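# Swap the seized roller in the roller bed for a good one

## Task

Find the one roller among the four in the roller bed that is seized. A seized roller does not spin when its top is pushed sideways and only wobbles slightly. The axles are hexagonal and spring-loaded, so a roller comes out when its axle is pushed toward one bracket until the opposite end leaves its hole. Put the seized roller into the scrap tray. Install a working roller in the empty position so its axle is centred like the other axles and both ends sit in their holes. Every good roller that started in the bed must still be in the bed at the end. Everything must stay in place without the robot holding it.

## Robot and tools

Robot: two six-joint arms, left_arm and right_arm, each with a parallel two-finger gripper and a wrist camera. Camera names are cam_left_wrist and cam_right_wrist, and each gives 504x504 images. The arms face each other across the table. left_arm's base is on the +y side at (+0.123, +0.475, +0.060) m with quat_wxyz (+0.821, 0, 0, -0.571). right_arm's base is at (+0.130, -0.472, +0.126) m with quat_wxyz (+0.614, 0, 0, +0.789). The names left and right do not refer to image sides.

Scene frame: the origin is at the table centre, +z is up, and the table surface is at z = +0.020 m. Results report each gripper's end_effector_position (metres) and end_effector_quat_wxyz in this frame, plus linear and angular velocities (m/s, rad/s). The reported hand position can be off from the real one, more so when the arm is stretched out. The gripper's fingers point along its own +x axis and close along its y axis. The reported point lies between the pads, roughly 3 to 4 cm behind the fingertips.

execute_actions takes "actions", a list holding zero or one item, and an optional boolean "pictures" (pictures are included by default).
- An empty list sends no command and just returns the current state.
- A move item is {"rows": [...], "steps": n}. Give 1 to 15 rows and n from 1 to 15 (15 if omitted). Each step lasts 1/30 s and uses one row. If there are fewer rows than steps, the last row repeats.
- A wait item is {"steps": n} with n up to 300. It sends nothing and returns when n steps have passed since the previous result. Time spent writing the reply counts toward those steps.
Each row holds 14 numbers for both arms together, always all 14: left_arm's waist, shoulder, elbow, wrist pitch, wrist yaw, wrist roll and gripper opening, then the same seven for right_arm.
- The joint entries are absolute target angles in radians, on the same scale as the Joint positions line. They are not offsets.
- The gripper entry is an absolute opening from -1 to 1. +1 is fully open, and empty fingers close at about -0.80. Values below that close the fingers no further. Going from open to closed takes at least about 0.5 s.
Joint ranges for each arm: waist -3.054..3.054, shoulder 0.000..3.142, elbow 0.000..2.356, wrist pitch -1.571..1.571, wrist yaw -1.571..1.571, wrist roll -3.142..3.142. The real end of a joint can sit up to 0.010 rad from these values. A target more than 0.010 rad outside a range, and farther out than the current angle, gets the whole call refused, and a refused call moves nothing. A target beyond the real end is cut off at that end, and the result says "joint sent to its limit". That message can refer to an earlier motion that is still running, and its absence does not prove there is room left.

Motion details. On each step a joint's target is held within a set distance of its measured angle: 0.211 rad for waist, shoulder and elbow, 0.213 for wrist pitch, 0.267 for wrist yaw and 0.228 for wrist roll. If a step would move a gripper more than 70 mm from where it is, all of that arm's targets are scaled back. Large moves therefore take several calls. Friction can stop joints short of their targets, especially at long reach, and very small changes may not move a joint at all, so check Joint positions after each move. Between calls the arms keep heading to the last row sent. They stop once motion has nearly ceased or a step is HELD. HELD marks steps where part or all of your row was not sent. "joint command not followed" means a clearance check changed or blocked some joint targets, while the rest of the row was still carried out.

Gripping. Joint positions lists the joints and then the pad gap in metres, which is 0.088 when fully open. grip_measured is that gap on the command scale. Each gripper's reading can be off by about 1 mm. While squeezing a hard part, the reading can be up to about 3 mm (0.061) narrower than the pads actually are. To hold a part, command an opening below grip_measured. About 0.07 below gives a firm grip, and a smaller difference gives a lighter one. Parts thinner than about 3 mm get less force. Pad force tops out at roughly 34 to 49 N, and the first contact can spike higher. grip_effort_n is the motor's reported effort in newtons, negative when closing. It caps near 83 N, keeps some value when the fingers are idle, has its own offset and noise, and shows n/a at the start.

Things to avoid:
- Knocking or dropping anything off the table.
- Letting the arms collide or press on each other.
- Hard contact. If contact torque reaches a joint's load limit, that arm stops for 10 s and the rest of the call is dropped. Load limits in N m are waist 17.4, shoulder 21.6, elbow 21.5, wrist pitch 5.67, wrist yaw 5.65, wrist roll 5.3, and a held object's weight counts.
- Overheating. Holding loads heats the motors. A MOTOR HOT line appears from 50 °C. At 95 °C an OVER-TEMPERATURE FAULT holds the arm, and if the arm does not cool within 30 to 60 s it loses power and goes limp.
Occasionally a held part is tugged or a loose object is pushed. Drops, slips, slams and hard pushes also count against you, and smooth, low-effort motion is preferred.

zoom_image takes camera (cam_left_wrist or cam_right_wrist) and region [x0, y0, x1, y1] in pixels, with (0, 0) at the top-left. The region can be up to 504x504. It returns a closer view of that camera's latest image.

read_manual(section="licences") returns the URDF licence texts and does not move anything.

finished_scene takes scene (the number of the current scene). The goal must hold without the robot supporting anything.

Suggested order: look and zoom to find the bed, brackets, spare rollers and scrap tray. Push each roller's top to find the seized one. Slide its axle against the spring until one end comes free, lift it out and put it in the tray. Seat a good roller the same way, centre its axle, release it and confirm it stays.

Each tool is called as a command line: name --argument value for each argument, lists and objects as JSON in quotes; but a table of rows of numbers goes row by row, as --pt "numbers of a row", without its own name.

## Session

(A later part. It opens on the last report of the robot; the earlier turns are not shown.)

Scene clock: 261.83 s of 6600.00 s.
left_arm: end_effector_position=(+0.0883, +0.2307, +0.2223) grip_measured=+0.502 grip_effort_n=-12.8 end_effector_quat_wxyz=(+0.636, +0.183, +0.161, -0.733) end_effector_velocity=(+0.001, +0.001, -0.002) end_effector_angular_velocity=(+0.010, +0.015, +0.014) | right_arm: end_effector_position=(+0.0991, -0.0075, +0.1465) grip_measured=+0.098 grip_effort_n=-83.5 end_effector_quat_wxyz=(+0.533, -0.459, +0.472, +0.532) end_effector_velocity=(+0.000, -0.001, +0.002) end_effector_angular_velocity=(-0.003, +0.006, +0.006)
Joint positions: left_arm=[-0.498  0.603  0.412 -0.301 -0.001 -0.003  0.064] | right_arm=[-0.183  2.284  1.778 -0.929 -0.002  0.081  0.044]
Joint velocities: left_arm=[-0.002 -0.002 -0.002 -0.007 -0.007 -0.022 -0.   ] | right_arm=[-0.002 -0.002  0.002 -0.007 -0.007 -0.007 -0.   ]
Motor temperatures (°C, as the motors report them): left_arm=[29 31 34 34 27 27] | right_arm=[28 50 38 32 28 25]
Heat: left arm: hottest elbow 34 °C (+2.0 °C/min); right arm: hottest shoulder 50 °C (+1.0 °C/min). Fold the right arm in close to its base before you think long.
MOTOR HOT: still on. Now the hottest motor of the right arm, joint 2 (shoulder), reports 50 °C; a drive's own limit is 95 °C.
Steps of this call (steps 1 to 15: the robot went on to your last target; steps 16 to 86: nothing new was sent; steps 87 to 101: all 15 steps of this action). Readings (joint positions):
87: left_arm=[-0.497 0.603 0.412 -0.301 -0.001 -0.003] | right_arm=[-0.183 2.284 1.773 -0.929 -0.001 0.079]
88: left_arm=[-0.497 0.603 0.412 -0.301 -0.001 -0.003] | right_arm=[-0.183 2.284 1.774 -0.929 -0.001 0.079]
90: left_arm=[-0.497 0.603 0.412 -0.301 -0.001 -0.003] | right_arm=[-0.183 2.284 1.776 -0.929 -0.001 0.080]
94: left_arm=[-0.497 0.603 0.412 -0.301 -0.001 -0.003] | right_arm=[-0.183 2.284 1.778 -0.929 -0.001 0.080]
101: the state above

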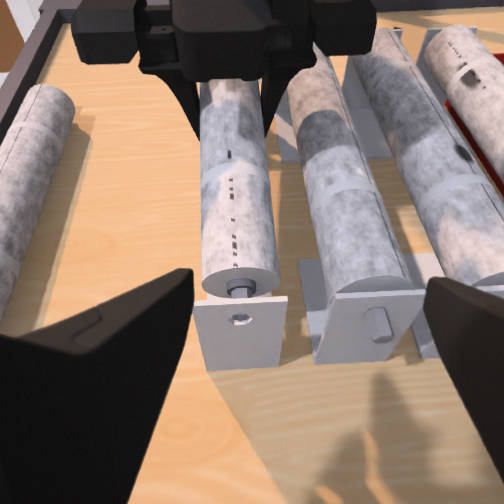

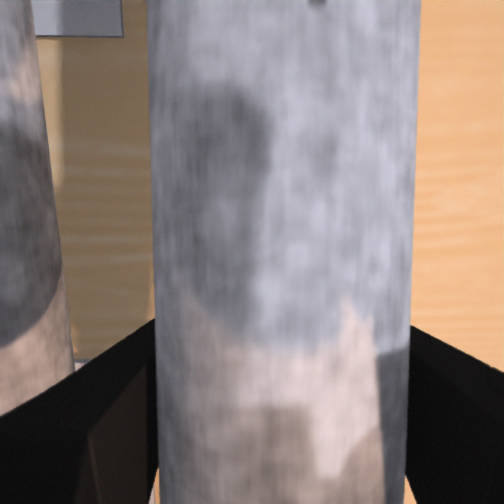

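execute_actions --actions '[{"rows":[[-0.5,0.6,0.4,-0.3,0,0,0.5,-0.187,2.226,1.774,-0.925,0,0.085,-0.03]]}]'

zoom_image --camera "cam_left_wrist" --region '[180,240,320,380]'

Scene clock: 266.40 s of 6600.00 s.
left_arm: end_effector_position=(+0.0883, +0.2307, +0.2223) grip_measured=+0.502 grip_effort_n=-12.8 end_effector_quat_wxyz=(+0.636, +0.183, +0.160, -0.733) end_effector_velocity=(-0.001, +0.001, -0.002) end_effector_angular_velocity=(+0.006, -0.011, -0.004) | right_arm: end_effector_position=(+0.0993, -0.0103, +0.1468) grip_measured=+0.098 grip_effort_n=-83.5 end_effector_quat_wxyz=(+0.533, -0.460, +0.473, +0.530) end_effector_velocity=(-0.002, -0.004, -0.001) end_effector_angular_velocity=(-0.014, +0.020, +0.008)
Joint positions: left_arm=[-0.498  0.603  0.412 -0.301 -0.001 -0.003  0.064] | right_arm=[-0.183  2.276  1.767 -0.931 -0.002  0.082  0.044]
Joint velocities: left_arm=[-0.007 -0.002 -0.002 -0.007 -0.007  0.007 -0.   ] | right_arm=[-0.002 -0.002 -0.007 -0.007 -0.022 -0.007 -0.   ]
Motor temperatures (°C, as the motors report them): left_arm=[29 30 34 34 27 27] | right_arm=[28 52 39 33 28 25]
Heat: left arm: hottest elbow 34 °C (+1.0 °C/min); right arm: hottest shoulder 52 °C (+4.0 °C/min). Fold the right arm in close to its base before you think long.
MOTOR HOT: still on. Now the hottest motor of the right arm, joint 2 (shoulder), reports 52 °C; a drive's own limit is 95 °C.
Steps of this call (steps 1 to 15: the robot went on to your last target; steps 16 to 90: nothing new was sent; then 1.07 s passed at rest; steps 91 to 105: all 15 steps of this action). Readings (joint positions):
91: left_arm=[-0.498 0.603 0.412 -0.301 -0.001 -0.003] | right_arm=[-0.183 2.284 1.778 -0.929 -0.002 0.081]
92: left_arm=[-0.498 0.603 0.412 -0.301 -0.001 -0.003] | right_arm=[-0.183 2.283 1.776 -0.930 -0.002 0.081]
94: left_arm=[-0.498 0.603 0.412 -0.301 -0.001 -0.003] | right_arm=[-0.183 2.281 1.771 -0.932 -0.002 0.081]
98: left_arm=[-0.498 0.603 0.412 -0.301 -0.001 -0.003] | right_arm=[-0.183 2.278 1.768 -0.931 -0.002 0.081]
105: the state above

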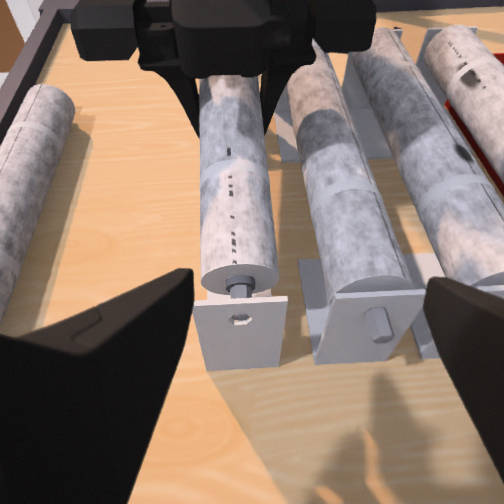

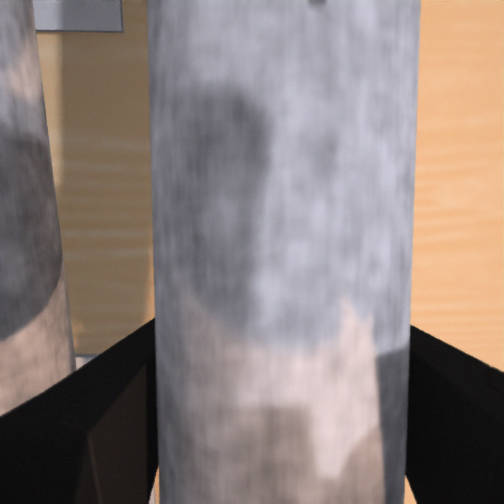

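Region (180, 240, 320, 380) of cam_left_wrist's 504x504 image, scaled by 3.600, with more detail than that image has.

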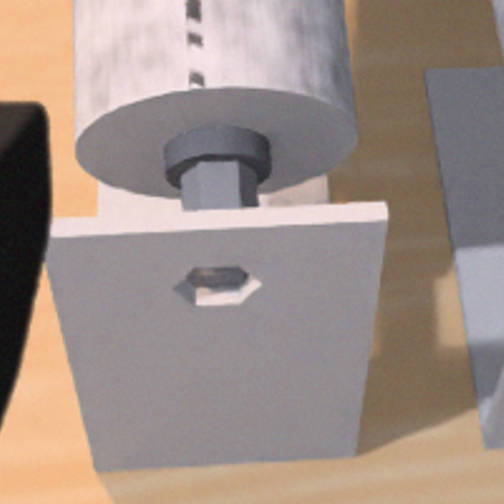

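Light contact now; raise a little.

execute_actions --actions '[{"rows":[[-0.5,0.6,0.4,-0.3,0,0,0.5,-0.187,2.22,1.78,-0.928,0,0.088,-0.03]]}]'

zoom_image --camera "cam_left_wrist" --region '[180,240,320,380]'

Scene clock: 273.57 s of 6600.00 s.
left_arm: end_effector_position=(+0.0883, +0.2308, +0.2221) grip_measured=+0.502 grip_effort_n=-12.8 end_effector_quat_wxyz=(+0.636, +0.183, +0.161, -0.733) end_effector_velocity=(-0.001, +0.001, +0.000) end_effector_angular_velocity=(+0.003, +0.003, +0.003) | right_arm: end_effector_position=(+0.0995, -0.0100, +0.1491) grip_measured=+0.098 grip_effort_n=-83.5 end_effector_quat_wxyz=(+0.534, -0.457, +0.473, +0.531) end_effector_velocity=(+0.000, -0.002, +0.000) end_effector_angular_velocity=(-0.008, +0.008, -0.009)
Joint positions: left_arm=[-0.498  0.603  0.411 -0.301 -0.001 -0.003  0.064] | right_arm=[-0.183  2.271  1.766 -0.931 -0.002  0.085  0.044]
Joint velocities: left_arm=[-0.007 -0.002  0.002 -0.007 -0.007 -0.007  0.   ] | right_arm=[-0.002 -0.002 -0.002 -0.007 -0.007  0.007 -0.   ]
Motor temperatures (°C, as the motors report them): left_arm=[29 30 34 35 27 27] | right_arm=[28 55 38 33 27 25]
Heat: left arm: hottest wrist pitch 35 °C (+2.0 °C/min); right arm: hottest shoulder 55 °C (+8.0 °C/min). Fold the right arm in close to its base before you think long.
MOTOR HOT: still on. Now the hottest motor of the right arm, joint 2 (shoulder), reports 55 °C; a drive's own limit is 95 °C.
Steps of this call (steps 1 to 15: the robot went on to your last target; steps 16 to 90: nothing new was sent; then 3.67 s passed at rest; steps 91 to 105: all 15 steps of this action). Readings (joint positions):
91: left_arm=[-0.498 0.603 0.412 -0.301 -0.001 -0.003] | right_arm=[-0.183 2.275 1.766 -0.931 -0.002 0.082]
92: left_arm=[-0.498 0.603 0.412 -0.301 -0.001 -0.003] | right_arm=[-0.183 2.275 1.766 -0.931 -0.002 0.083]
94: left_arm=[-0.498 0.603 0.411 -0.301 -0.001 -0.003] | right_arm=[-0.183 2.273 1.766 -0.931 -0.002 0.084]
98: left_arm=[-0.498 0.603 0.411 -0.301 -0.001 -0.003] | right_arm=[-0.183 2.271 1.766 -0.931 -0.002 0.085]
105: the state above

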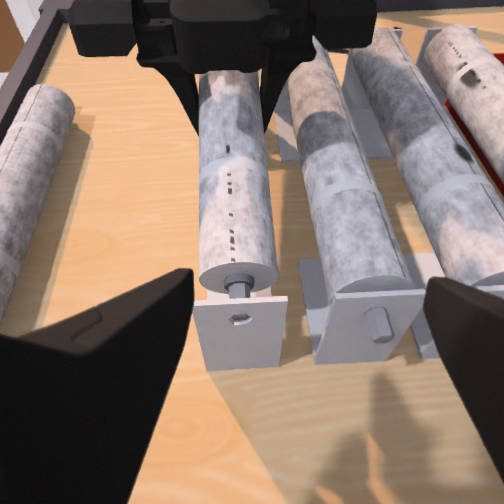

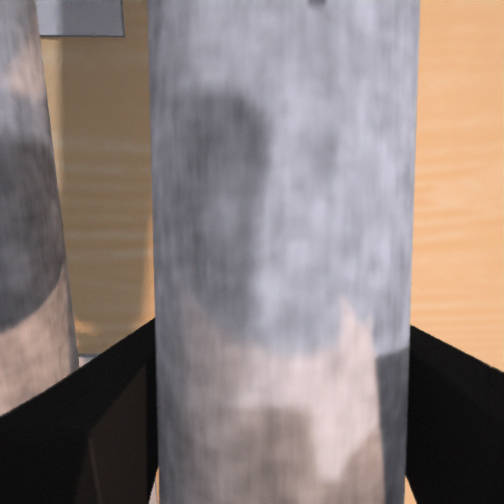

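Region (180, 240, 320, 380) of cam_left_wrist's 504x504 image, scaled by 3.600, with more detail than that image has.

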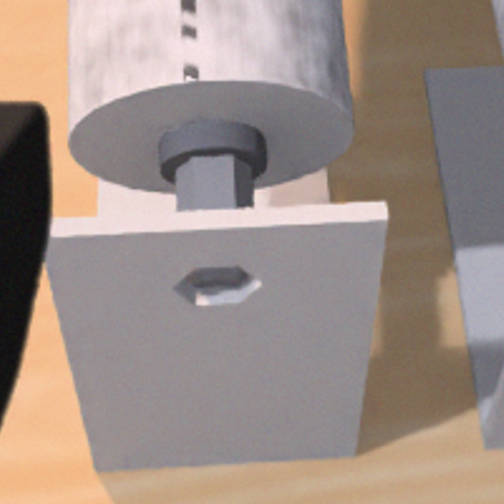

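Seems to have entered. Advance using wrist pitch (tube pivots in grip).

execute_actions --actions '[{"rows":[[-0.5,0.6,0.4,-0.3,0,0,0.5,-0.187,2.245,1.79,-0.915,0,0.085,-0.03],[-0.5,0.6,0.4,-0.3,0,0,0.5,-0.187,2.25,1.79,-0.9,0,0.085,-0.03],[-0.5,0.6,0.4,-0.3,0,0,0.5,-0.187,2.255,1.79,-0.885,0,0.085,-0.03]]}]'

Scene clock: 277.73 s of 6600.00 s.
left_arm: end_effector_position=(+0.0883, +0.2308, +0.2221) grip_measured=+0.502 grip_effort_n=-13.3 end_effector_quat_wxyz=(+0.636, +0.183, +0.161, -0.733) end_effector_velocity=(-0.001, +0.001, -0.002) end_effector_angular_velocity=(+0.008, +0.002, +0.003) | right_arm: end_effector_position=(+0.0994, -0.0061, +0.1463) grip_measured=+0.098 grip_effort_n=-83.5 end_effector_quat_wxyz=(+0.537, -0.453, +0.470, +0.534) end_effector_velocity=(-0.004, -0.007, -0.002) end_effector_angular_velocity=(-0.028, +0.019, +0.013)
Joint positions: left_arm=[-0.498  0.603  0.411 -0.301 -0.001 -0.003  0.064] | right_arm=[-0.184  2.278  1.766 -0.91  -0.002  0.085  0.044]
Joint velocities: left_arm=[-0.007 -0.002 -0.002 -0.007 -0.007 -0.007 -0.   ] | right_arm=[ 0.002 -0.002 -0.007 -0.022 -0.022 -0.007 -0.   ]
Motor temperatures (°C, as the motors report them): left_arm=[29 30 34 35 27 27] | right_arm=[28 56 38 32 27 25]
Heat: left arm: hottest wrist pitch 35 °C (+2.0 °C/min); right arm: hottest shoulder 56 °C (+10.0 °C/min). Fold the right arm in close to its base before you think long.
MOTOR HOT: still on. Now the hottest motor of the right arm, joint 2 (shoulder), reports 56 °C; a drive's own limit is 95 °C.
Steps of this call (steps 1 to 15: the robot went on to your last target; steps 16 to 90: nothing new was sent; then 0.67 s passed at rest; steps 91 to 105: all 15 steps of this action). Readings (joint positions):
91: left_arm=[-0.498 0.603 0.411 -0.301 -0.001 -0.003] | right_arm=[-0.183 2.271 1.766 -0.931 -0.002 0.085]
92: left_arm=[-0.498 0.603 0.411 -0.301 -0.001 -0.003] | right_arm=[-0.183 2.271 1.766 -0.930 -0.002 0.085]
94: left_arm=[-0.498 0.603 0.411 -0.301 -0.001 -0.003] | right_arm=[-0.183 2.271 1.766 -0.925 -0.002 0.085]
98: left_arm=[-0.498 0.603 0.411 -0.301 -0.001 -0.003] | right_arm=[-0.183 2.276 1.766 -0.915 -0.002 0.085]
105: the state above

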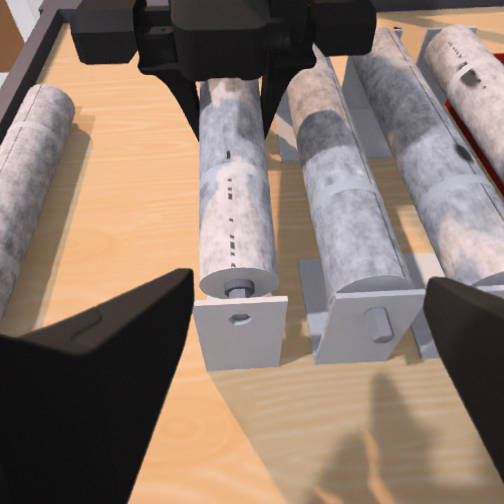

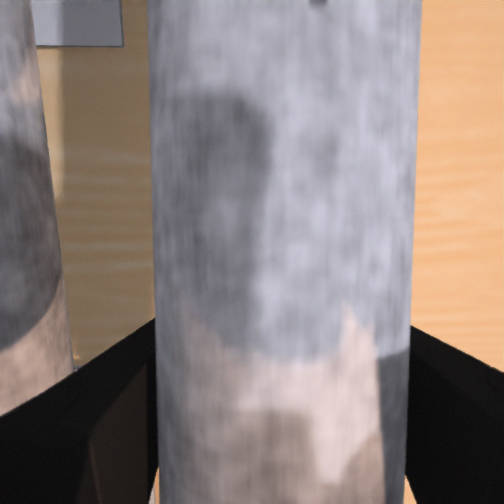

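zoom_image --camera "cam_left_wrist" --region '[210,270,270,330]'

Region (210, 270, 270, 330) of cam_left_wrist's 504x504 image, scaled by 8.400, with more detail than that image has.

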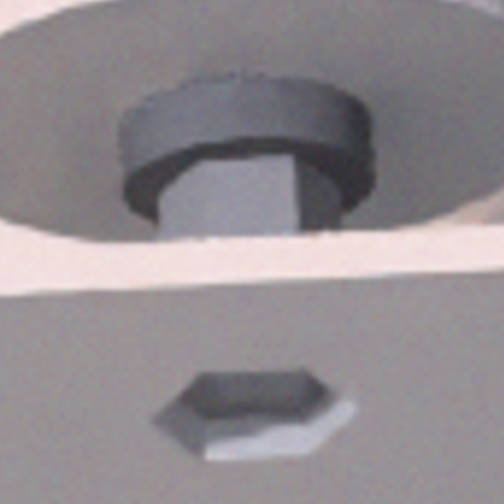

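execute_actions --actions '[{"rows":[[-0.5,0.6,0.4,-0.3,0,0,0.5,-0.185,2.214,1.78,-0.922,0,0.085,-0.03]]}]'

zoom_image --camera "cam_left_wrist" --region '[210,270,270,330]'

Scene clock: 287.93 s of 6600.00 s.
left_arm: end_effector_position=(+0.0883, +0.2308, +0.2221) grip_measured=+0.502 grip_effort_n=-12.8 end_effector_quat_wxyz=(+0.636, +0.183, +0.161, -0.733) end_effector_velocity=(+0.002, +0.001, -0.002) end_effector_angular_velocity=(+0.007, -0.005, +0.016) | right_arm: end_effector_position=(+0.0996, -0.0095, +0.1510) grip_measured=+0.098 grip_effort_n=-83.5 end_effector_quat_wxyz=(+0.536, -0.455, +0.472, +0.532) end_effector_velocity=(+0.002, -0.002, +0.000) end_effector_angular_velocity=(-0.007, -0.011, +0.018)
Joint positions: left_arm=[-0.498  0.603  0.411 -0.301 -0.001 -0.003  0.064] | right_arm=[-0.184  2.266  1.765 -0.928 -0.002  0.085  0.044]
Joint velocities: left_arm=[-0.007 -0.002 -0.002 -0.007 -0.022 -0.007 -0.   ] | right_arm=[-0.002 -0.002 -0.002 -0.007  0.007 -0.022 -0.   ]
Motor temperatures (°C, as the motors report them): left_arm=[29 30 34 35 27 27] | right_arm=[28 57 38 35 27 25]
Heat: left arm: hottest wrist pitch 35 °C (+1.0 °C/min); right arm: hottest shoulder 57 °C (+9.1 °C/min). Fold the right arm in close to its base before you think long.
MOTOR HOT: still on. Now the hottest motor of the right arm, joint 2 (shoulder), reports 57 °C; a drive's own limit is 95 °C.
Steps of this call (steps 1 to 15: the robot went on to your last target; steps 16 to 90: nothing new was sent; then 6.70 s passed at rest; steps 91 to 105: all 15 steps of this action). Readings (joint positions):
91: left_arm=[-0.498 0.603 0.411 -0.301 -0.001 -0.003] | right_arm=[-0.184 2.278 1.766 -0.911 -0.002 0.085]
92: left_arm=[-0.498 0.603 0.411 -0.301 -0.001 -0.003] | right_arm=[-0.184 2.278 1.766 -0.915 -0.002 0.085]
94: left_arm=[-0.498 0.603 0.411 -0.301 -0.001 -0.003] | right_arm=[-0.184 2.275 1.765 -0.924 -0.002 0.085]
98: left_arm=[-0.498 0.603 0.411 -0.301 -0.001 -0.003] | right_arm=[-0.184 2.268 1.765 -0.928 -0.002 0.085]
105: the state above

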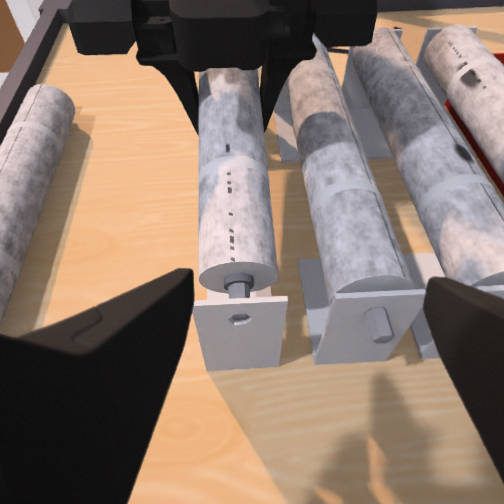

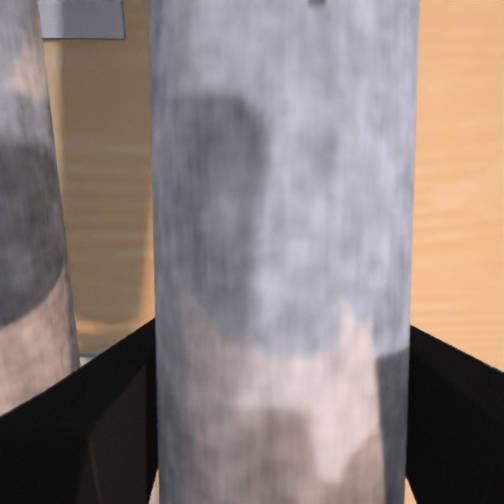

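Region (210, 270, 270, 330) of cam_left_wrist's 504x504 image, scaled by 8.400, with more detail than that image has.

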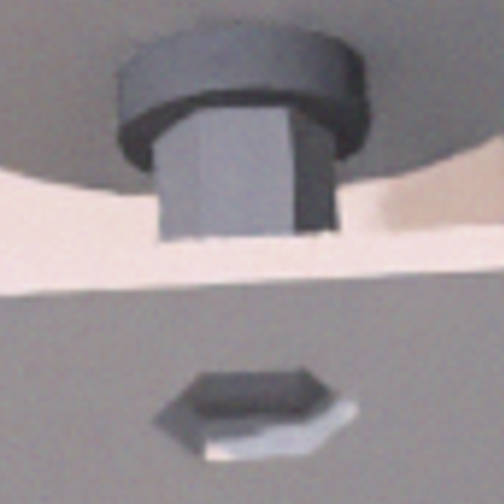

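execute_actions --actions '[{"rows":[[-0.5,0.6,0.4,-0.3,0,0,0.5,-0.185,2.25,1.79,-0.9,0,0.06,-0.03],[-0.5,0.6,0.4,-0.3,0,0,0.5,-0.185,2.252,1.79,-0.9,0,0.06,-0.03],[-0.5,0.6,0.4,-0.3,0,0,0.5,-0.185,2.254,1.79,-0.9,0,0.06,-0.03],[-0.5,0.6,0.4,-0.3,0,0,0.5,-0.185,2.256,1.79,-0.9,0,0.11,-0.03],[-0.5,0.6,0.4,-0.3,0,0,0.5,-0.185,2.258,1.79,-0.9,0,0.11,-0.03],[-0.5,0.6,0.4,-0.3,0,0,0.5,-0.185,2.26,1.79,-0.9,0,0.11,-0.03],[-0.5,0.6,0.4,-0.3,0,0,0.5,-0.185,2.26,1.79,-0.9,0,0.06,-0.03],[-0.5,0.6,0.4,-0.3,0,0,0.5,-0.185,2.26,1.79,-0.9,0,0.06,-0.03],[-0.5,0.6,0.4,-0.3,0,0,0.5,-0.185,2.26,1.79,-0.9,0,0.06,-0.03],[-0.5,0.6,0.4,-0.3,0,0,0.5,-0.185,2.26,1.79,-0.9,0,0.11,-0.03],[-0.5,0.6,0.4,-0.3,0,0,0.5,-0.185,2.26,1.79,-0.9,0,0.11,-0.03],[-0.5,0.6,0.4,-0.3,0,0,0.5,-0.185,2.26,1.79,-0.9,0,0.08,-0.03]]}]'

zoom_image --camera "cam_left_wrist" --region '[210,270,270,330]'

Scene clock: 296.63 s of 6600.00 s.
left_arm: end_effector_position=(+0.0883, +0.2308, +0.2221) grip_measured=+0.502 grip_effort_n=-12.8 end_effector_quat_wxyz=(+0.636, +0.183, +0.161, -0.733) end_effector_velocity=(+0.001, +0.001, -0.002) end_effector_angular_velocity=(+0.008, +0.002, +0.007) | right_arm: end_effector_position=(+0.0994, -0.0091, +0.1451) grip_measured=+0.098 grip_effort_n=-83.5 end_effector_quat_wxyz=(+0.534, -0.457, +0.473, +0.530) end_effector_velocity=(+0.000, -0.006, -0.002) end_effector_angular_velocity=(-0.027, +0.004, +0.006)
Joint positions: left_arm=[-0.498  0.603  0.411 -0.301 -0.001 -0.003  0.064] | right_arm=[-0.183  2.279  1.765 -0.922 -0.002  0.086  0.044]
Joint velocities: left_arm=[-0.002 -0.002 -0.002 -0.007 -0.007 -0.007 -0.   ] | right_arm=[-0.002  0.002 -0.002 -0.022 -0.007 -0.007  0.   ]
Motor temperatures (°C, as the motors report them): left_arm=[29 30 34 35 27 27] | right_arm=[28 60 37 34 27 25]
Heat: left arm: hottest wrist pitch 35 °C (+1.0 °C/min); right arm: hottest shoulder 60 °C (+11.1 °C/min). Fold the right arm in close to its base before you think long.
MOTOR HOT: still on. Now the hottest motor of the right arm, joint 2 (shoulder), reports 60 °C; a drive's own limit is 95 °C.
Steps of this call (steps 1 to 15: the robot went on to your last target; steps 16 to 90: nothing new was sent; then 5.20 s passed at rest; steps 91 to 105: all 15 steps of this action). Readings (joint positions):
91: left_arm=[-0.498 0.603 0.411 -0.301 -0.001 -0.003] | right_arm=[-0.184 2.266 1.765 -0.929 -0.002 0.084]
92: left_arm=[-0.498 0.603 0.411 -0.301 -0.001 -0.003] | right_arm=[-0.184 2.266 1.765 -0.928 -0.000 0.082]
94: left_arm=[-0.498 0.603 0.411 -0.301 -0.001 -0.003] | right_arm=[-0.185 2.268 1.765 -0.926 0.001 0.079]
98: left_arm=[-0.498 0.603 0.411 -0.301 -0.001 -0.003] | right_arm=[-0.183 2.276 1.765 -0.922 -0.003 0.086]
105: the state above

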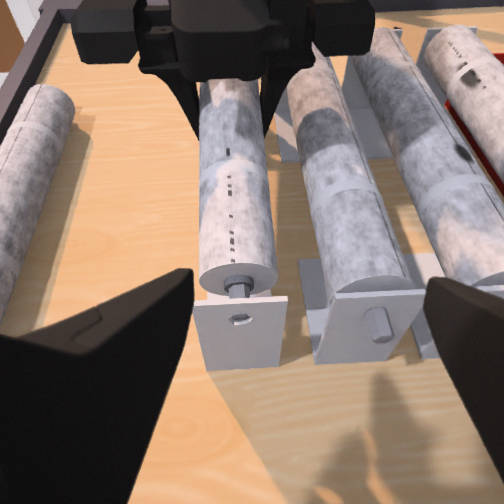

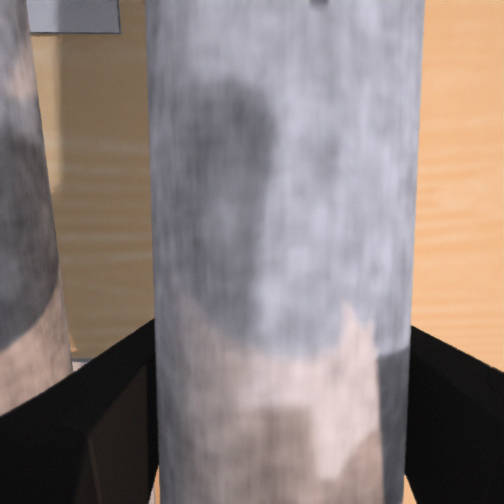

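Region (210, 270, 270, 330) of cam_left_wrist's 504x504 image, scaled by 8.400, with more detail than that image has.

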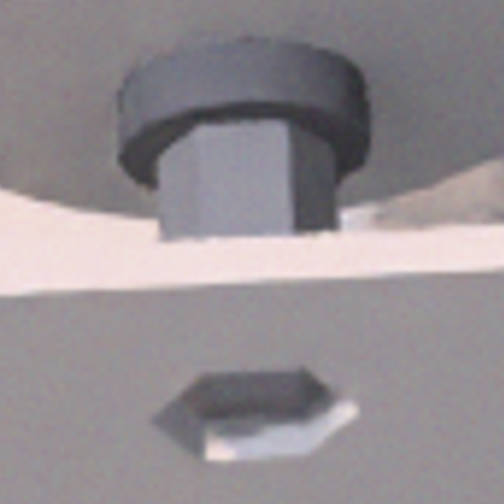

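execute_actions --actions '[{"rows":[[-0.5,0.6,0.4,-0.3,0,0,0.5,-0.185,2.24,1.79,-0.94,0,0.082,-0.03]]}]'

zoom_image --camera "cam_left_wrist" --region '[210,270,270,330]'

Scene clock: 301.10 s of 6600.00 s.
left_arm: end_effector_position=(+0.0883, +0.2308, +0.2221) grip_measured=+0.502 grip_effort_n=-13.3 end_effector_quat_wxyz=(+0.636, +0.183, +0.161, -0.733) end_effector_velocity=(+0.003, +0.002, -0.008) end_effector_angular_velocity=(+0.031, -0.008, +0.020) | right_arm: end_effector_position=(+0.0997, -0.0131, +0.1446) grip_measured=+0.098 grip_effort_n=-83.5 end_effector_quat_wxyz=(+0.530, -0.463, +0.477, +0.526) end_effector_velocity=(-0.002, -0.008, -0.003) end_effector_angular_velocity=(-0.032, +0.003, +0.025)
Joint positions: left_arm=[-0.498  0.603  0.411 -0.301 -0.001 -0.003  0.064] | right_arm=[-0.183  2.279  1.765 -0.94  -0.002  0.084  0.044]
Joint velocities: left_arm=[-0.002  0.002 -0.007 -0.022 -0.022 -0.007 -0.   ] | right_arm=[ 0.002 -0.002 -0.012 -0.022 -0.007 -0.022 -0.   ]
Motor temperatures (°C, as the motors report them): left_arm=[29 30 34 35 27 27] | right_arm=[28 59 37 34 27 25]
Heat: left arm: hottest wrist pitch 35 °C (+1.0 °C/min); right arm: hottest shoulder 59 °C (+10.2 °C/min). Fold the right arm in close to its base before you think long.
MOTOR HOT: still on. Now the hottest motor of the right arm, joint 2 (shoulder), reports 59 °C; a drive's own limit is 95 °C.
Steps of this call (steps 1 to 15: the robot went on to your last target; steps 16 to 90: nothing new was sent; then 0.97 s passed at rest; steps 91 to 105: all 15 steps of this action). Readings (joint positions):
91: left_arm=[-0.498 0.603 0.411 -0.301 -0.001 -0.003] | right_arm=[-0.183 2.279 1.765 -0.922 -0.002 0.085]
92: left_arm=[-0.498 0.603 0.411 -0.301 -0.001 -0.003] | right_arm=[-0.183 2.279 1.765 -0.925 -0.002 0.085]
94: left_arm=[-0.498 0.603 0.411 -0.301 -0.001 -0.003] | right_arm=[-0.183 2.279 1.765 -0.928 -0.002 0.085]
98: left_arm=[-0.498 0.603 0.411 -0.301 -0.001 -0.003] | right_arm=[-0.183 2.279 1.765 -0.938 -0.002 0.084]
105: the state above

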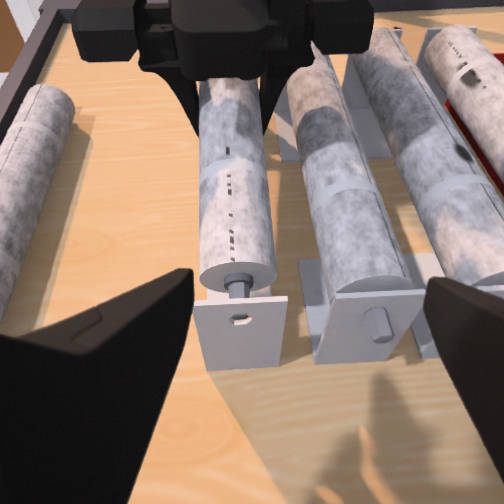

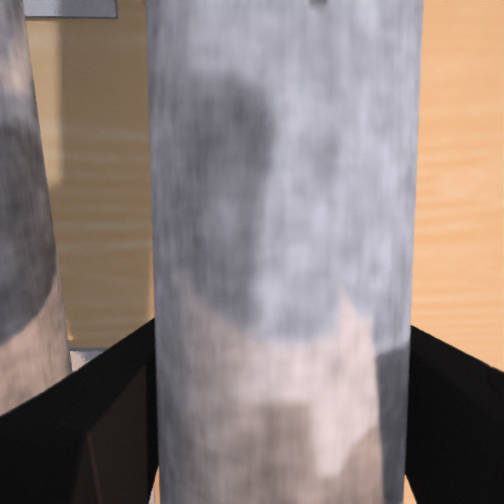

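Region (210, 270, 270, 330) of cam_left_wrist's 504x504 image, scaled by 8.400, with more detail than that image has.

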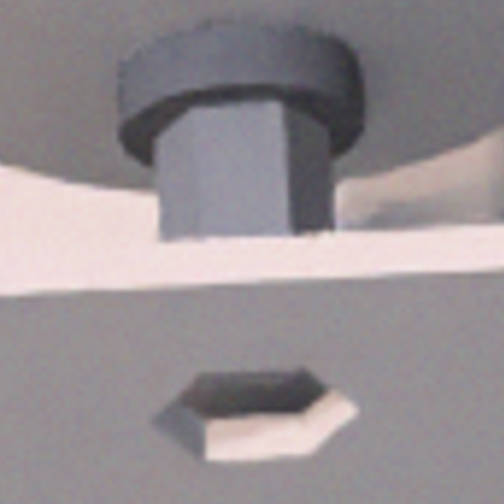

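execute_actions --actions '[{"rows":[[-0.5,0.6,0.4,-0.3,0,0,0.5,-0.185,2.219,1.79,-0.94,0,0.08,-0.03]]}]'

zoom_image --camera "cam_left_wrist" --region '[210,270,270,330]'

Scene clock: 305.27 s of 6600.00 s.
left_arm: end_effector_position=(+0.0883, +0.2308, +0.2221) grip_measured=+0.502 grip_effort_n=-12.8 end_effector_quat_wxyz=(+0.636, +0.183, +0.161, -0.733) end_effector_velocity=(+0.003, -0.000, -0.000) end_effector_angular_velocity=(-0.008, -0.003, +0.020) | right_arm: end_effector_position=(+0.0996, -0.0123, +0.1499) grip_measured=+0.098 grip_effort_n=-83.5 end_effector_quat_wxyz=(+0.532, -0.460, +0.474, +0.529) end_effector_velocity=(+0.000, -0.002, +0.000) end_effector_angular_velocity=(-0.008, +0.006, +0.006)
Joint positions: left_arm=[-0.498  0.603  0.411 -0.301 -0.001 -0.003  0.064] | right_arm=[-0.183  2.267  1.765 -0.941 -0.002  0.083  0.044]
Joint velocities: left_arm=[-0.002 -0.007 -0.007  0.007 -0.022 -0.007 -0.   ] | right_arm=[-0.002 -0.002 -0.002 -0.007 -0.007 -0.007 -0.   ]
Motor temperatures (°C, as the motors report them): left_arm=[29 30 34 35 27 27] | right_arm=[28 60 37 34 27 25]
Heat: left arm: hottest wrist pitch 35 °C (+1.0 °C/min); right arm: hottest shoulder 60 °C (+12.2 °C/min). Fold the right arm in close to its base before you think long.
MOTOR HOT: still on. Now the hottest motor of the right arm, joint 2 (shoulder), reports 60 °C; a drive's own limit is 95 °C.
Steps of this call (steps 1 to 15: the robot went on to your last target; steps 16 to 90: nothing new was sent; then 0.67 s passed at rest; steps 91 to 105: all 15 steps of this action). Readings (joint positions):
91: left_arm=[-0.498 0.603 0.411 -0.301 -0.001 -0.003] | right_arm=[-0.183 2.279 1.765 -0.941 -0.002 0.084]
92: left_arm=[-0.498 0.603 0.411 -0.301 -0.001 -0.003] | right_arm=[-0.183 2.278 1.765 -0.941 -0.002 0.084]
94: left_arm=[-0.498 0.603 0.411 -0.301 -0.001 -0.003] | right_arm=[-0.183 2.276 1.765 -0.941 -0.002 0.084]
98: left_arm=[-0.498 0.603 0.411 -0.301 -0.001 -0.003] | right_arm=[-0.183 2.270 1.765 -0.941 -0.002 0.083]
105: the state above

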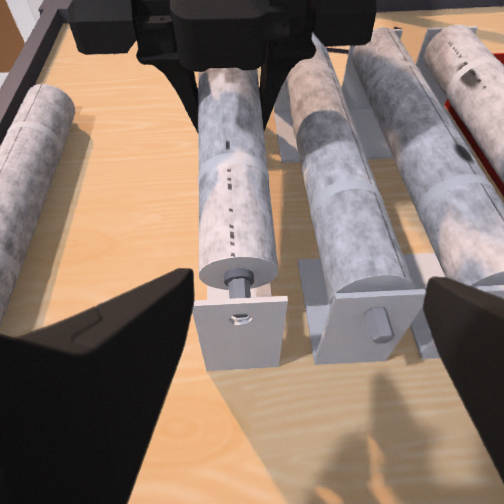

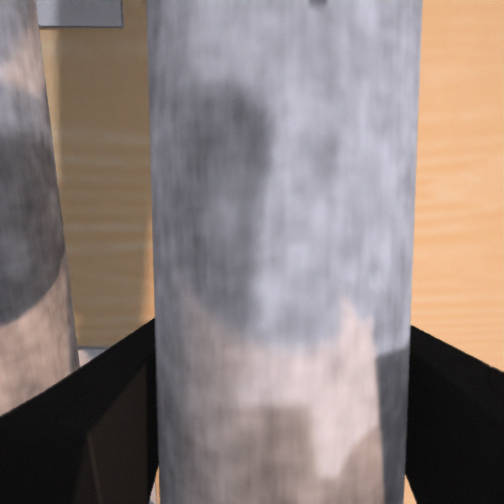

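Region (210, 270, 270, 330) of cam_left_wrist's 504x504 image, scaled by 8.400, with more detail than that image has.

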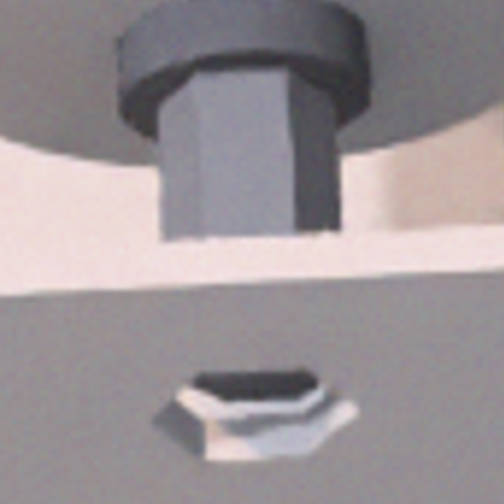

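Bottom edge just visible; push.

execute_actions --actions '[{"rows":[[-0.5,0.6,0.4,-0.3,0,0,0.5,-0.185,2.235,1.79,-0.93,0,0.084,-0.03],[-0.5,0.6,0.4,-0.3,0,0,0.5,-0.185,2.235,1.79,-0.92,0,0.084,-0.03],[-0.5,0.6,0.4,-0.3,0,0,0.5,-0.185,2.235,1.79,-0.905,0,0.084,-0.03]]}]'

zoom_image --camera "cam_left_wrist" --region '[210,270,270,330]'

Scene clock: 308.13 s of 6600.00 s.
left_arm: end_effector_position=(+0.0883, +0.2308, +0.2221) grip_measured=+0.502 grip_effort_n=-12.8 end_effector_quat_wxyz=(+0.636, +0.183, +0.161, -0.733) end_effector_velocity=(+0.002, -0.000, -0.001) end_effector_angular_velocity=(-0.002, +0.003, +0.012) | right_arm: end_effector_position=(+0.0994, -0.0090, +0.1504) grip_measured=+0.098 grip_effort_n=-83.5 end_effector_quat_wxyz=(+0.535, -0.456, +0.470, +0.533) end_effector_velocity=(+0.002, +0.002, -0.000) end_effector_angular_velocity=(+0.007, +0.007, +0.001)
Joint positions: left_arm=[-0.498  0.603  0.411 -0.301 -0.001 -0.003  0.064] | right_arm=[-0.183  2.267  1.765 -0.925 -0.002  0.083  0.044]
Joint velocities: left_arm=[ 0.002 -0.002 -0.007  0.007 -0.007 -0.007 -0.   ] | right_arm=[-0.007  0.002  0.002  0.007 -0.007 -0.007  0.   ]
Motor temperatures (°C, as the motors report them): left_arm=[29 30 34 35 27 27] | right_arm=[28 61 37 33 27 25]
Heat: left arm: hottest wrist pitch 35 °C (+1.0 °C/min); right arm: hottest shoulder 61 °C (+12.2 °C/min). Fold the right arm in close to its base before you think long.
MOTOR HOT: still on. Now the hottest motor of the right arm, joint 2 (shoulder), reports 61 °C; a drive's own limit is 95 °C.
Steps of this call (steps 1 to 15: the robot went on to your last target; steps 16 to 71: nothing new was sent; steps 72 to 86: all 15 steps of this action). Readings (joint positions):
72: left_arm=[-0.498 0.603 0.411 -0.301 -0.001 -0.003] | right_arm=[-0.183 2.267 1.765 -0.941 -0.002 0.083]
73: left_arm=[-0.498 0.603 0.411 -0.301 -0.001 -0.003] | right_arm=[-0.183 2.267 1.765 -0.940 -0.002 0.083]
75: left_arm=[-0.498 0.603 0.411 -0.301 -0.001 -0.003] | right_arm=[-0.183 2.267 1.765 -0.930 -0.002 0.083]
79: left_arm=[-0.498 0.603 0.411 -0.301 -0.001 -0.003] | right_arm=[-0.183 2.267 1.765 -0.927 -0.002 0.083]
86: the state above

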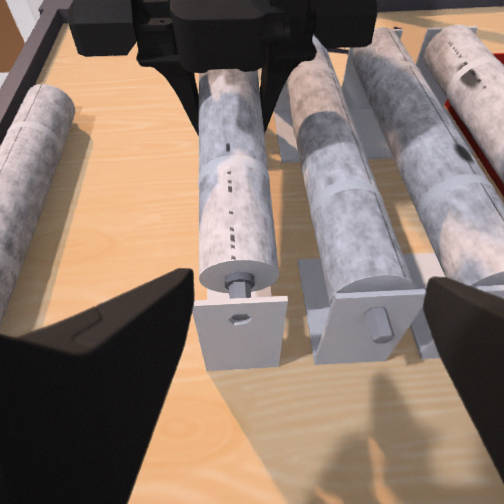

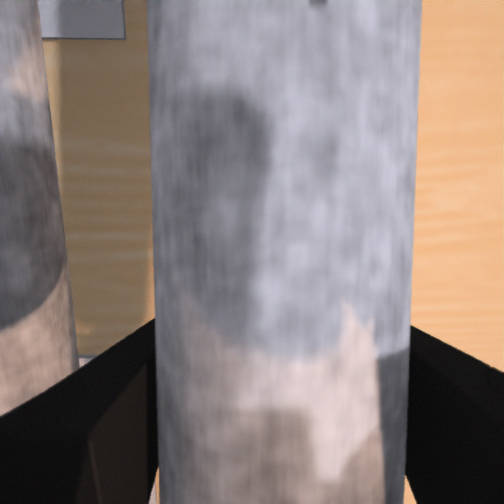

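Region (210, 270, 270, 330) of cam_left_wrist's 504x504 image, scaled by 8.400, with more detail than that image has.

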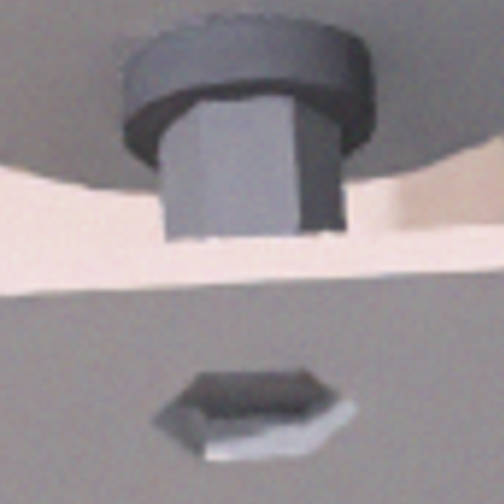

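execute_actions --actions '[{"rows":[[-0.5,0.6,0.4,-0.3,0,0,0.5,-0.185,2.248,1.79,-0.93,0,0.09,-0.03]],"steps":8}]' --pictures false

execute_actions --actions '[{"rows":[[-0.5,0.6,0.4,-0.3,0,0,0.5,-0.187,2.26,1.825,-0.93,0,0.09,-0.03],[-0.5,0.6,0.4,-0.3,0,0,0.5,-0.187,2.27,1.845,-0.93,0,0.09,-0.03],[-0.5,0.6,0.4,-0.3,0,0,0.5,-0.187,2.28,1.865,-0.93,0,0.09,-0.03],[-0.5,0.6,0.4,-0.3,0,0,0.5,-0.187,2.295,1.89,-0.93,0,0.09,-0.03]]}]'

Scene clock: 311.50 s of 6600.00 s.
left_arm: end_effector_position=(+0.0883, +0.2308, +0.2221) grip_measured=+0.502 grip_effort_n=-12.8 end_effector_quat_wxyz=(+0.636, +0.183, +0.161, -0.733) end_effector_velocity=(+0.002, +0.001, +0.001) end_effector_angular_velocity=(-0.002, +0.003, +0.012) | right_arm: end_effector_position=(+0.0995, -0.0102, +0.1497) grip_measured=+0.098 grip_effort_n=-83.5 end_effector_quat_wxyz=(+0.535, -0.457, +0.473, +0.531) end_effector_velocity=(-0.002, -0.001, -0.003) end_effector_angular_velocity=(-0.003, +0.006, +0.011)
Joint positions: left_arm=[-0.498  0.603  0.411 -0.301 -0.001 -0.003  0.064] | right_arm=[-0.183  2.268  1.765 -0.931 -0.002  0.086  0.044]
Joint velocities: left_arm=[ 0.002 -0.007  0.002 -0.007 -0.007 -0.007 -0.   ] | right_arm=[ 0.002  0.002 -0.007  0.007 -0.007 -0.007 -0.   ]
Motor temperatures (°C, as the motors report them): left_arm=[29 30 34 35 27 27] | right_arm=[28 61 37 34 27 25]
Heat: left arm: hottest wrist pitch 35 °C (+1.0 °C/min); right arm: hottest shoulder 61 °C (+12.2 °C/min). Fold the right arm in close to its base before you think long.
MOTOR HOT: still on. Now the hottest motor of the right arm, joint 2 (shoulder), reports 61 °C; a drive's own limit is 95 °C.
Steps of this call (steps 1 to 15: the robot went on to your last target; steps 16 to 90: nothing new was sent; then 0.10 s passed at rest; steps 91 to 98: all 8 steps of this action). Readings (joint positions):
91: left_arm=[-0.498 0.603 0.411 -0.301 -0.001 -0.003] | right_arm=[-0.183 2.267 1.765 -0.926 -0.002 0.083]
92: left_arm=[-0.498 0.603 0.411 -0.301 -0.001 -0.003] | right_arm=[-0.183 2.267 1.765 -0.927 -0.002 0.084]
94: left_arm=[-0.498 0.603 0.411 -0.301 -0.001 -0.003] | right_arm=[-0.183 2.268 1.765 -0.929 -0.002 0.084]
98: the state above

Scene clock: 312.00 s of 6600.00 s.
left_arm: end_effector_position=(+0.0883, +0.2308, +0.2221) grip_measured=+0.502 grip_effort_n=-12.8 end_effector_quat_wxyz=(+0.636, +0.183, +0.161, -0.733) end_effector_velocity=(+0.001, +0.001, +0.001) end_effector_angular_velocity=(-0.002, +0.003, +0.007) | right_arm: end_effector_position=(+0.0989, +0.0005, +0.1460) grip_measured=+0.098 grip_effort_n=-83.5 end_effector_quat_wxyz=(+0.536, -0.456, +0.474, +0.530) end_effector_velocity=(-0.002, -0.000, -0.002) end_effector_angular_velocity=(-0.009, +0.018, +0.022)
Joint positions: left_arm=[-0.498  0.603  0.411 -0.301 -0.001 -0.003  0.064] | right_arm=[-0.184  2.317  1.833 -0.951 -0.002  0.089  0.044]
Joint velocities: left_arm=[-0.002 -0.007  0.002 -0.007 -0.007 -0.007  0.   ] | right_arm=[-0.002  0.007  0.007 -0.007 -0.022 -0.022 -0.   ]
Motor temperatures (°C, as the motors report them): left_arm=[29 30 34 35 27 27] | right_arm=[28 61 38 34 27 25]
Heat: left arm: hottest wrist pitch 35 °C (+1.0 °C/min); right arm: hottest shoulder 61 °C (+12.1 °C/min). Fold the right arm in close to its base before you think long.
MOTOR HOT: still on. Now the hottest motor of the right arm, joint 2 (shoulder), reports 61 °C; a drive's own limit is 95 °C.
Steps of this call (steps 1 to 15: all 15 steps of this action). Readings (joint positions):
1: left_arm=[-0.498 0.603 0.411 -0.301 -0.001 -0.003] | right_arm=[-0.183 2.270 1.766 -0.931 -0.002 0.087]
2: left_arm=[-0.498 0.603 0.411 -0.301 -0.001 -0.003] | right_arm=[-0.183 2.273 1.771 -0.935 -0.002 0.087]
4: left_arm=[-0.498 0.603 0.411 -0.301 -0.001 -0.003] | right_arm=[-0.183 2.286 1.791 -0.949 -0.002 0.087]
8: left_arm=[-0.498 0.603 0.411 -0.301 -0.001 -0.003] | right_arm=[-0.183 2.310 1.822 -0.951 -0.002 0.089]
15: the state above

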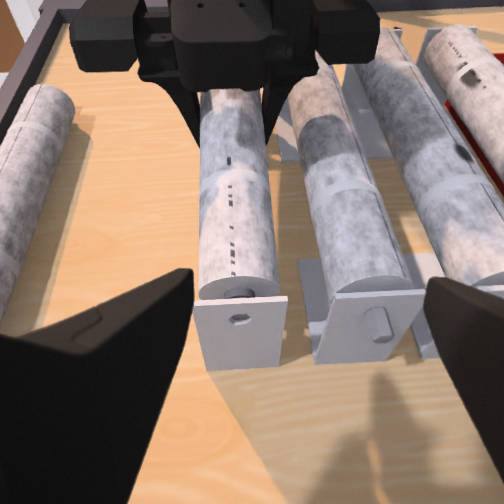

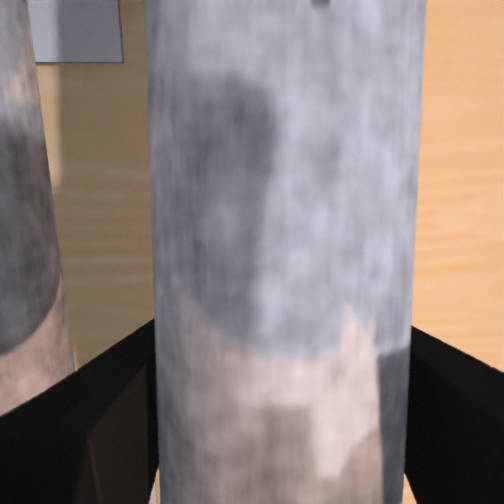

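execute_actions --actions '[{"rows":[[-0.5,0.6,0.4,-0.3,0,0,0.5,-0.187,2.305,1.88,-0.91,0,0.085,-0.03],[-0.5,0.6,0.4,-0.3,0,0,0.5,-0.187,2.315,1.88,-0.9,0,0.085,-0.03],[-0.5,0.6,0.4,-0.3,0,0,0.5,-0.187,2.325,1.88,-0.9,0,0.085,-0.03]]}]'

zoom_image --camera "cam_left_wrist" --region '[200,260,280,340]'

Scene clock: 317.33 s of 6600.00 s.
left_arm: end_effector_position=(+0.0883, +0.2308, +0.2221) grip_measured=+0.502 grip_effort_n=-12.8 end_effector_quat_wxyz=(+0.636, +0.183, +0.161, -0.733) end_effector_velocity=(-0.002, +0.001, +0.000) end_effector_angular_velocity=(+0.004, +0.009, -0.005) | right_arm: end_effector_position=(+0.0992, +0.0045, +0.1345) grip_measured=+0.098 grip_effort_n=-83.5 end_effector_quat_wxyz=(+0.536, -0.455, +0.474, +0.530) end_effector_velocity=(-0.002, -0.002, +0.000) end_effector_angular_velocity=(-0.009, +0.020, +0.008)
Joint positions: left_arm=[-0.498  0.603  0.411 -0.301 -0.001 -0.003  0.064] | right_arm=[-0.185  2.345  1.835 -0.923 -0.002  0.089  0.044]
Joint velocities: left_arm=[-0.002 -0.002  0.002 -0.007  0.007 -0.007 -0.   ] | right_arm=[-0.002 -0.002 -0.002 -0.007 -0.022 -0.007 -0.   ]
Motor temperatures (°C, as the motors report them): left_arm=[29 30 34 36 27 27] | right_arm=[28 60 39 34 27 25]
Heat: left arm: hottest wrist pitch 36 °C (+2.0 °C/min); right arm: hottest shoulder 60 °C (+10.0 °C/min). Fold the right arm in close to its base before you think long.
MOTOR HOT: still on. Now the hottest motor of the right arm, joint 2 (shoulder), reports 60 °C; a drive's own limit is 95 °C.
Steps of this call (steps 1 to 15: the robot went on to your last target; steps 16 to 90: nothing new was sent; then 1.83 s passed at rest; steps 91 to 105: all 15 steps of this action). Readings (joint positions):
91: left_arm=[-0.498 0.603 0.411 -0.301 -0.001 -0.003] | right_arm=[-0.184 2.318 1.834 -0.950 -0.002 0.089]
92: left_arm=[-0.498 0.603 0.411 -0.301 -0.001 -0.003] | right_arm=[-0.184 2.320 1.834 -0.948 -0.002 0.089]
94: left_arm=[-0.498 0.603 0.411 -0.301 -0.001 -0.003] | right_arm=[-0.184 2.326 1.834 -0.934 -0.002 0.089]
98: left_arm=[-0.498 0.603 0.411 -0.301 -0.001 -0.003] | right_arm=[-0.185 2.342 1.835 -0.923 -0.002 0.089]
105: the state above

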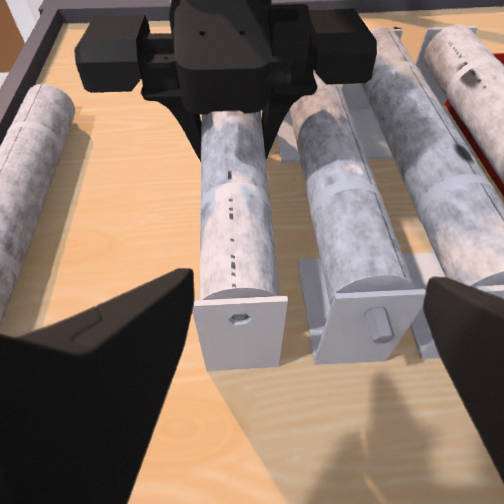

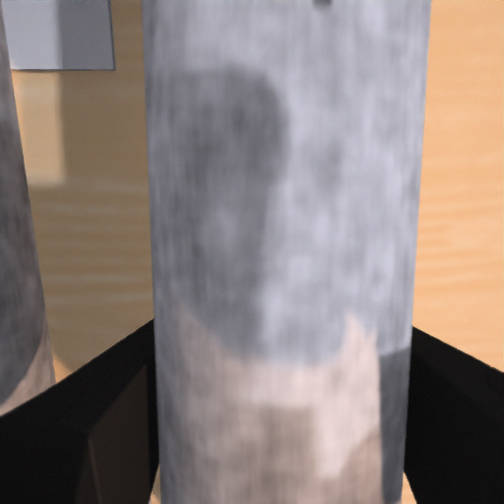

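Region (200, 260, 280, 340) of cam_left_wrist's 504x504 image, scaled by 6.300, with more detail than that image has.

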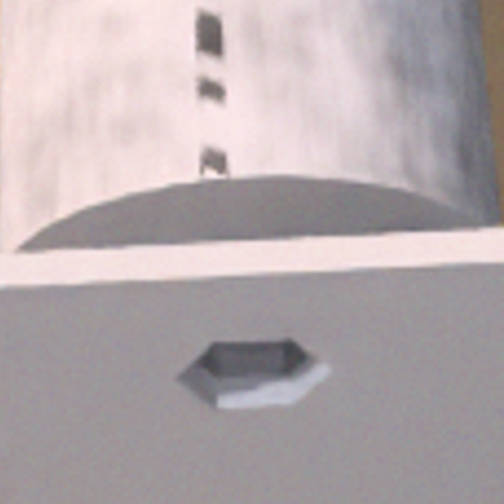

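execute_actions --actions '[{"rows":[[-0.5,0.6,0.4,-0.3,0,0,0.5,-0.185,2.284,1.84,-0.87,0,0.05,-0.03],[-0.5,0.6,0.4,-0.3,0,0,0.5,-0.185,2.271,1.81,-0.84,0,0.05,-0.03],[-0.5,0.6,0.4,-0.3,0,0,0.5,-0.185,2.258,1.782,-0.81,0,0.12,-0.03],[-0.5,0.6,0.4,-0.3,0,0,0.5,-0.185,2.245,1.757,-0.78,0,0.12,-0.03],[-0.5,0.6,0.4,-0.3,0,0,0.5,-0.185,2.232,1.732,-0.75,0,0.05,-0.03],[-0.5,0.6,0.4,-0.3,0,0,0.5,-0.185,2.22,1.707,-0.715,0,0.05,-0.03],[-0.5,0.6,0.4,-0.3,0,0,0.5,-0.185,2.207,1.682,-0.685,0,0.12,-0.03],[-0.5,0.6,0.4,-0.3,0,0,0.5,-0.185,2.194,1.657,-0.655,0,0.12,-0.03],[-0.5,0.6,0.4,-0.3,0,0,0.5,-0.185,2.181,1.632,-0.625,0,0.06,-0.03],[-0.5,0.6,0.4,-0.3,0,0,0.5,-0.185,2.169,1.607,-0.593,0,0.085,-0.03]]}]'

Scene clock: 327.10 s of 6600.00 s.
left_arm: end_effector_position=(+0.0883, +0.2308, +0.2221) grip_measured=+0.502 grip_effort_n=-12.8 end_effector_quat_wxyz=(+0.636, +0.183, +0.161, -0.733) end_effector_velocity=(+0.002, +0.001, -0.002) end_effector_angular_velocity=(+0.011, +0.027, +0.026) | right_arm: end_effector_position=(+0.0994, +0.0058, +0.1322) grip_measured=+0.098 grip_effort_n=-83.5 end_effector_quat_wxyz=(+0.568, -0.409, +0.432, +0.568) end_effector_velocity=(+0.003, -0.005, -0.001) end_effector_angular_velocity=(+0.071, -0.005, +0.002)
Joint positions: left_arm=[-0.498  0.603  0.411 -0.301 -0.001 -0.003  0.064] | right_arm=[-0.185  2.231  1.597 -0.64  -0.001  0.088  0.044]
Joint velocities: left_arm=[ 0.002 -0.002 -0.002 -0.007 -0.007 -0.037 -0.   ] | right_arm=[-0.002 -0.066 -0.134  0.139  0.007 -0.007 -0.   ]
Motor temperatures (°C, as the motors report them): left_arm=[29 30 34 36 27 27] | right_arm=[28 60 40 36 27 25]
Heat: left arm: hottest wrist pitch 36 °C (+2.0 °C/min); right arm: hottest shoulder 60 °C (+8.1 °C/min). Fold the right arm in close to its base before you think long.
MOTOR HOT: still on. Now the hottest motor of the right arm, joint 2 (shoulder), reports 60 °C; a drive's own limit is 95 °C.
Steps of this call (steps 1 to 15: the robot went on to your last target; steps 16 to 90: nothing new was sent; then 6.27 s passed at rest; steps 91 to 105: all 15 steps of this action). Readings (joint positions):
91: left_arm=[-0.498 0.603 0.411 -0.301 -0.001 -0.003] | right_arm=[-0.185 2.345 1.835 -0.922 -0.001 0.085]
92: left_arm=[-0.498 0.603 0.411 -0.301 -0.001 -0.003] | right_arm=[-0.185 2.343 1.830 -0.911 -0.000 0.081]
94: left_arm=[-0.498 0.603 0.411 -0.301 -0.001 -0.003] | right_arm=[-0.186 2.330 1.801 -0.870 0.000 0.084]
98: left_arm=[-0.498 0.603 0.411 -0.301 -0.001 -0.003] | right_arm=[-0.185 2.285 1.708 -0.769 -0.000 0.088]
105: the state above

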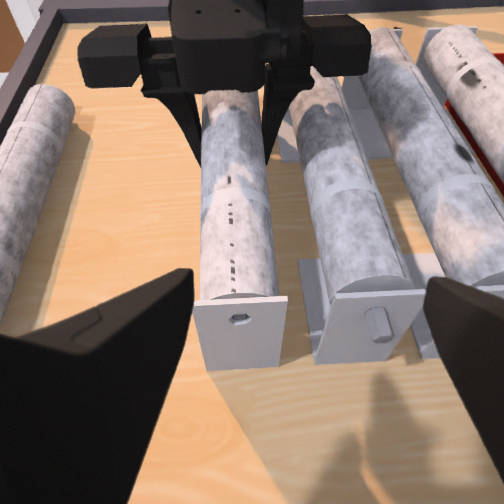

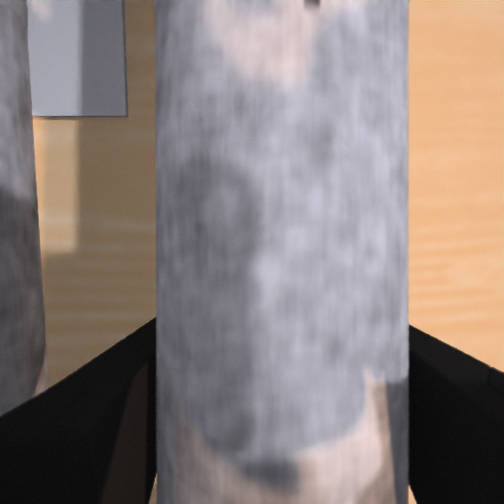

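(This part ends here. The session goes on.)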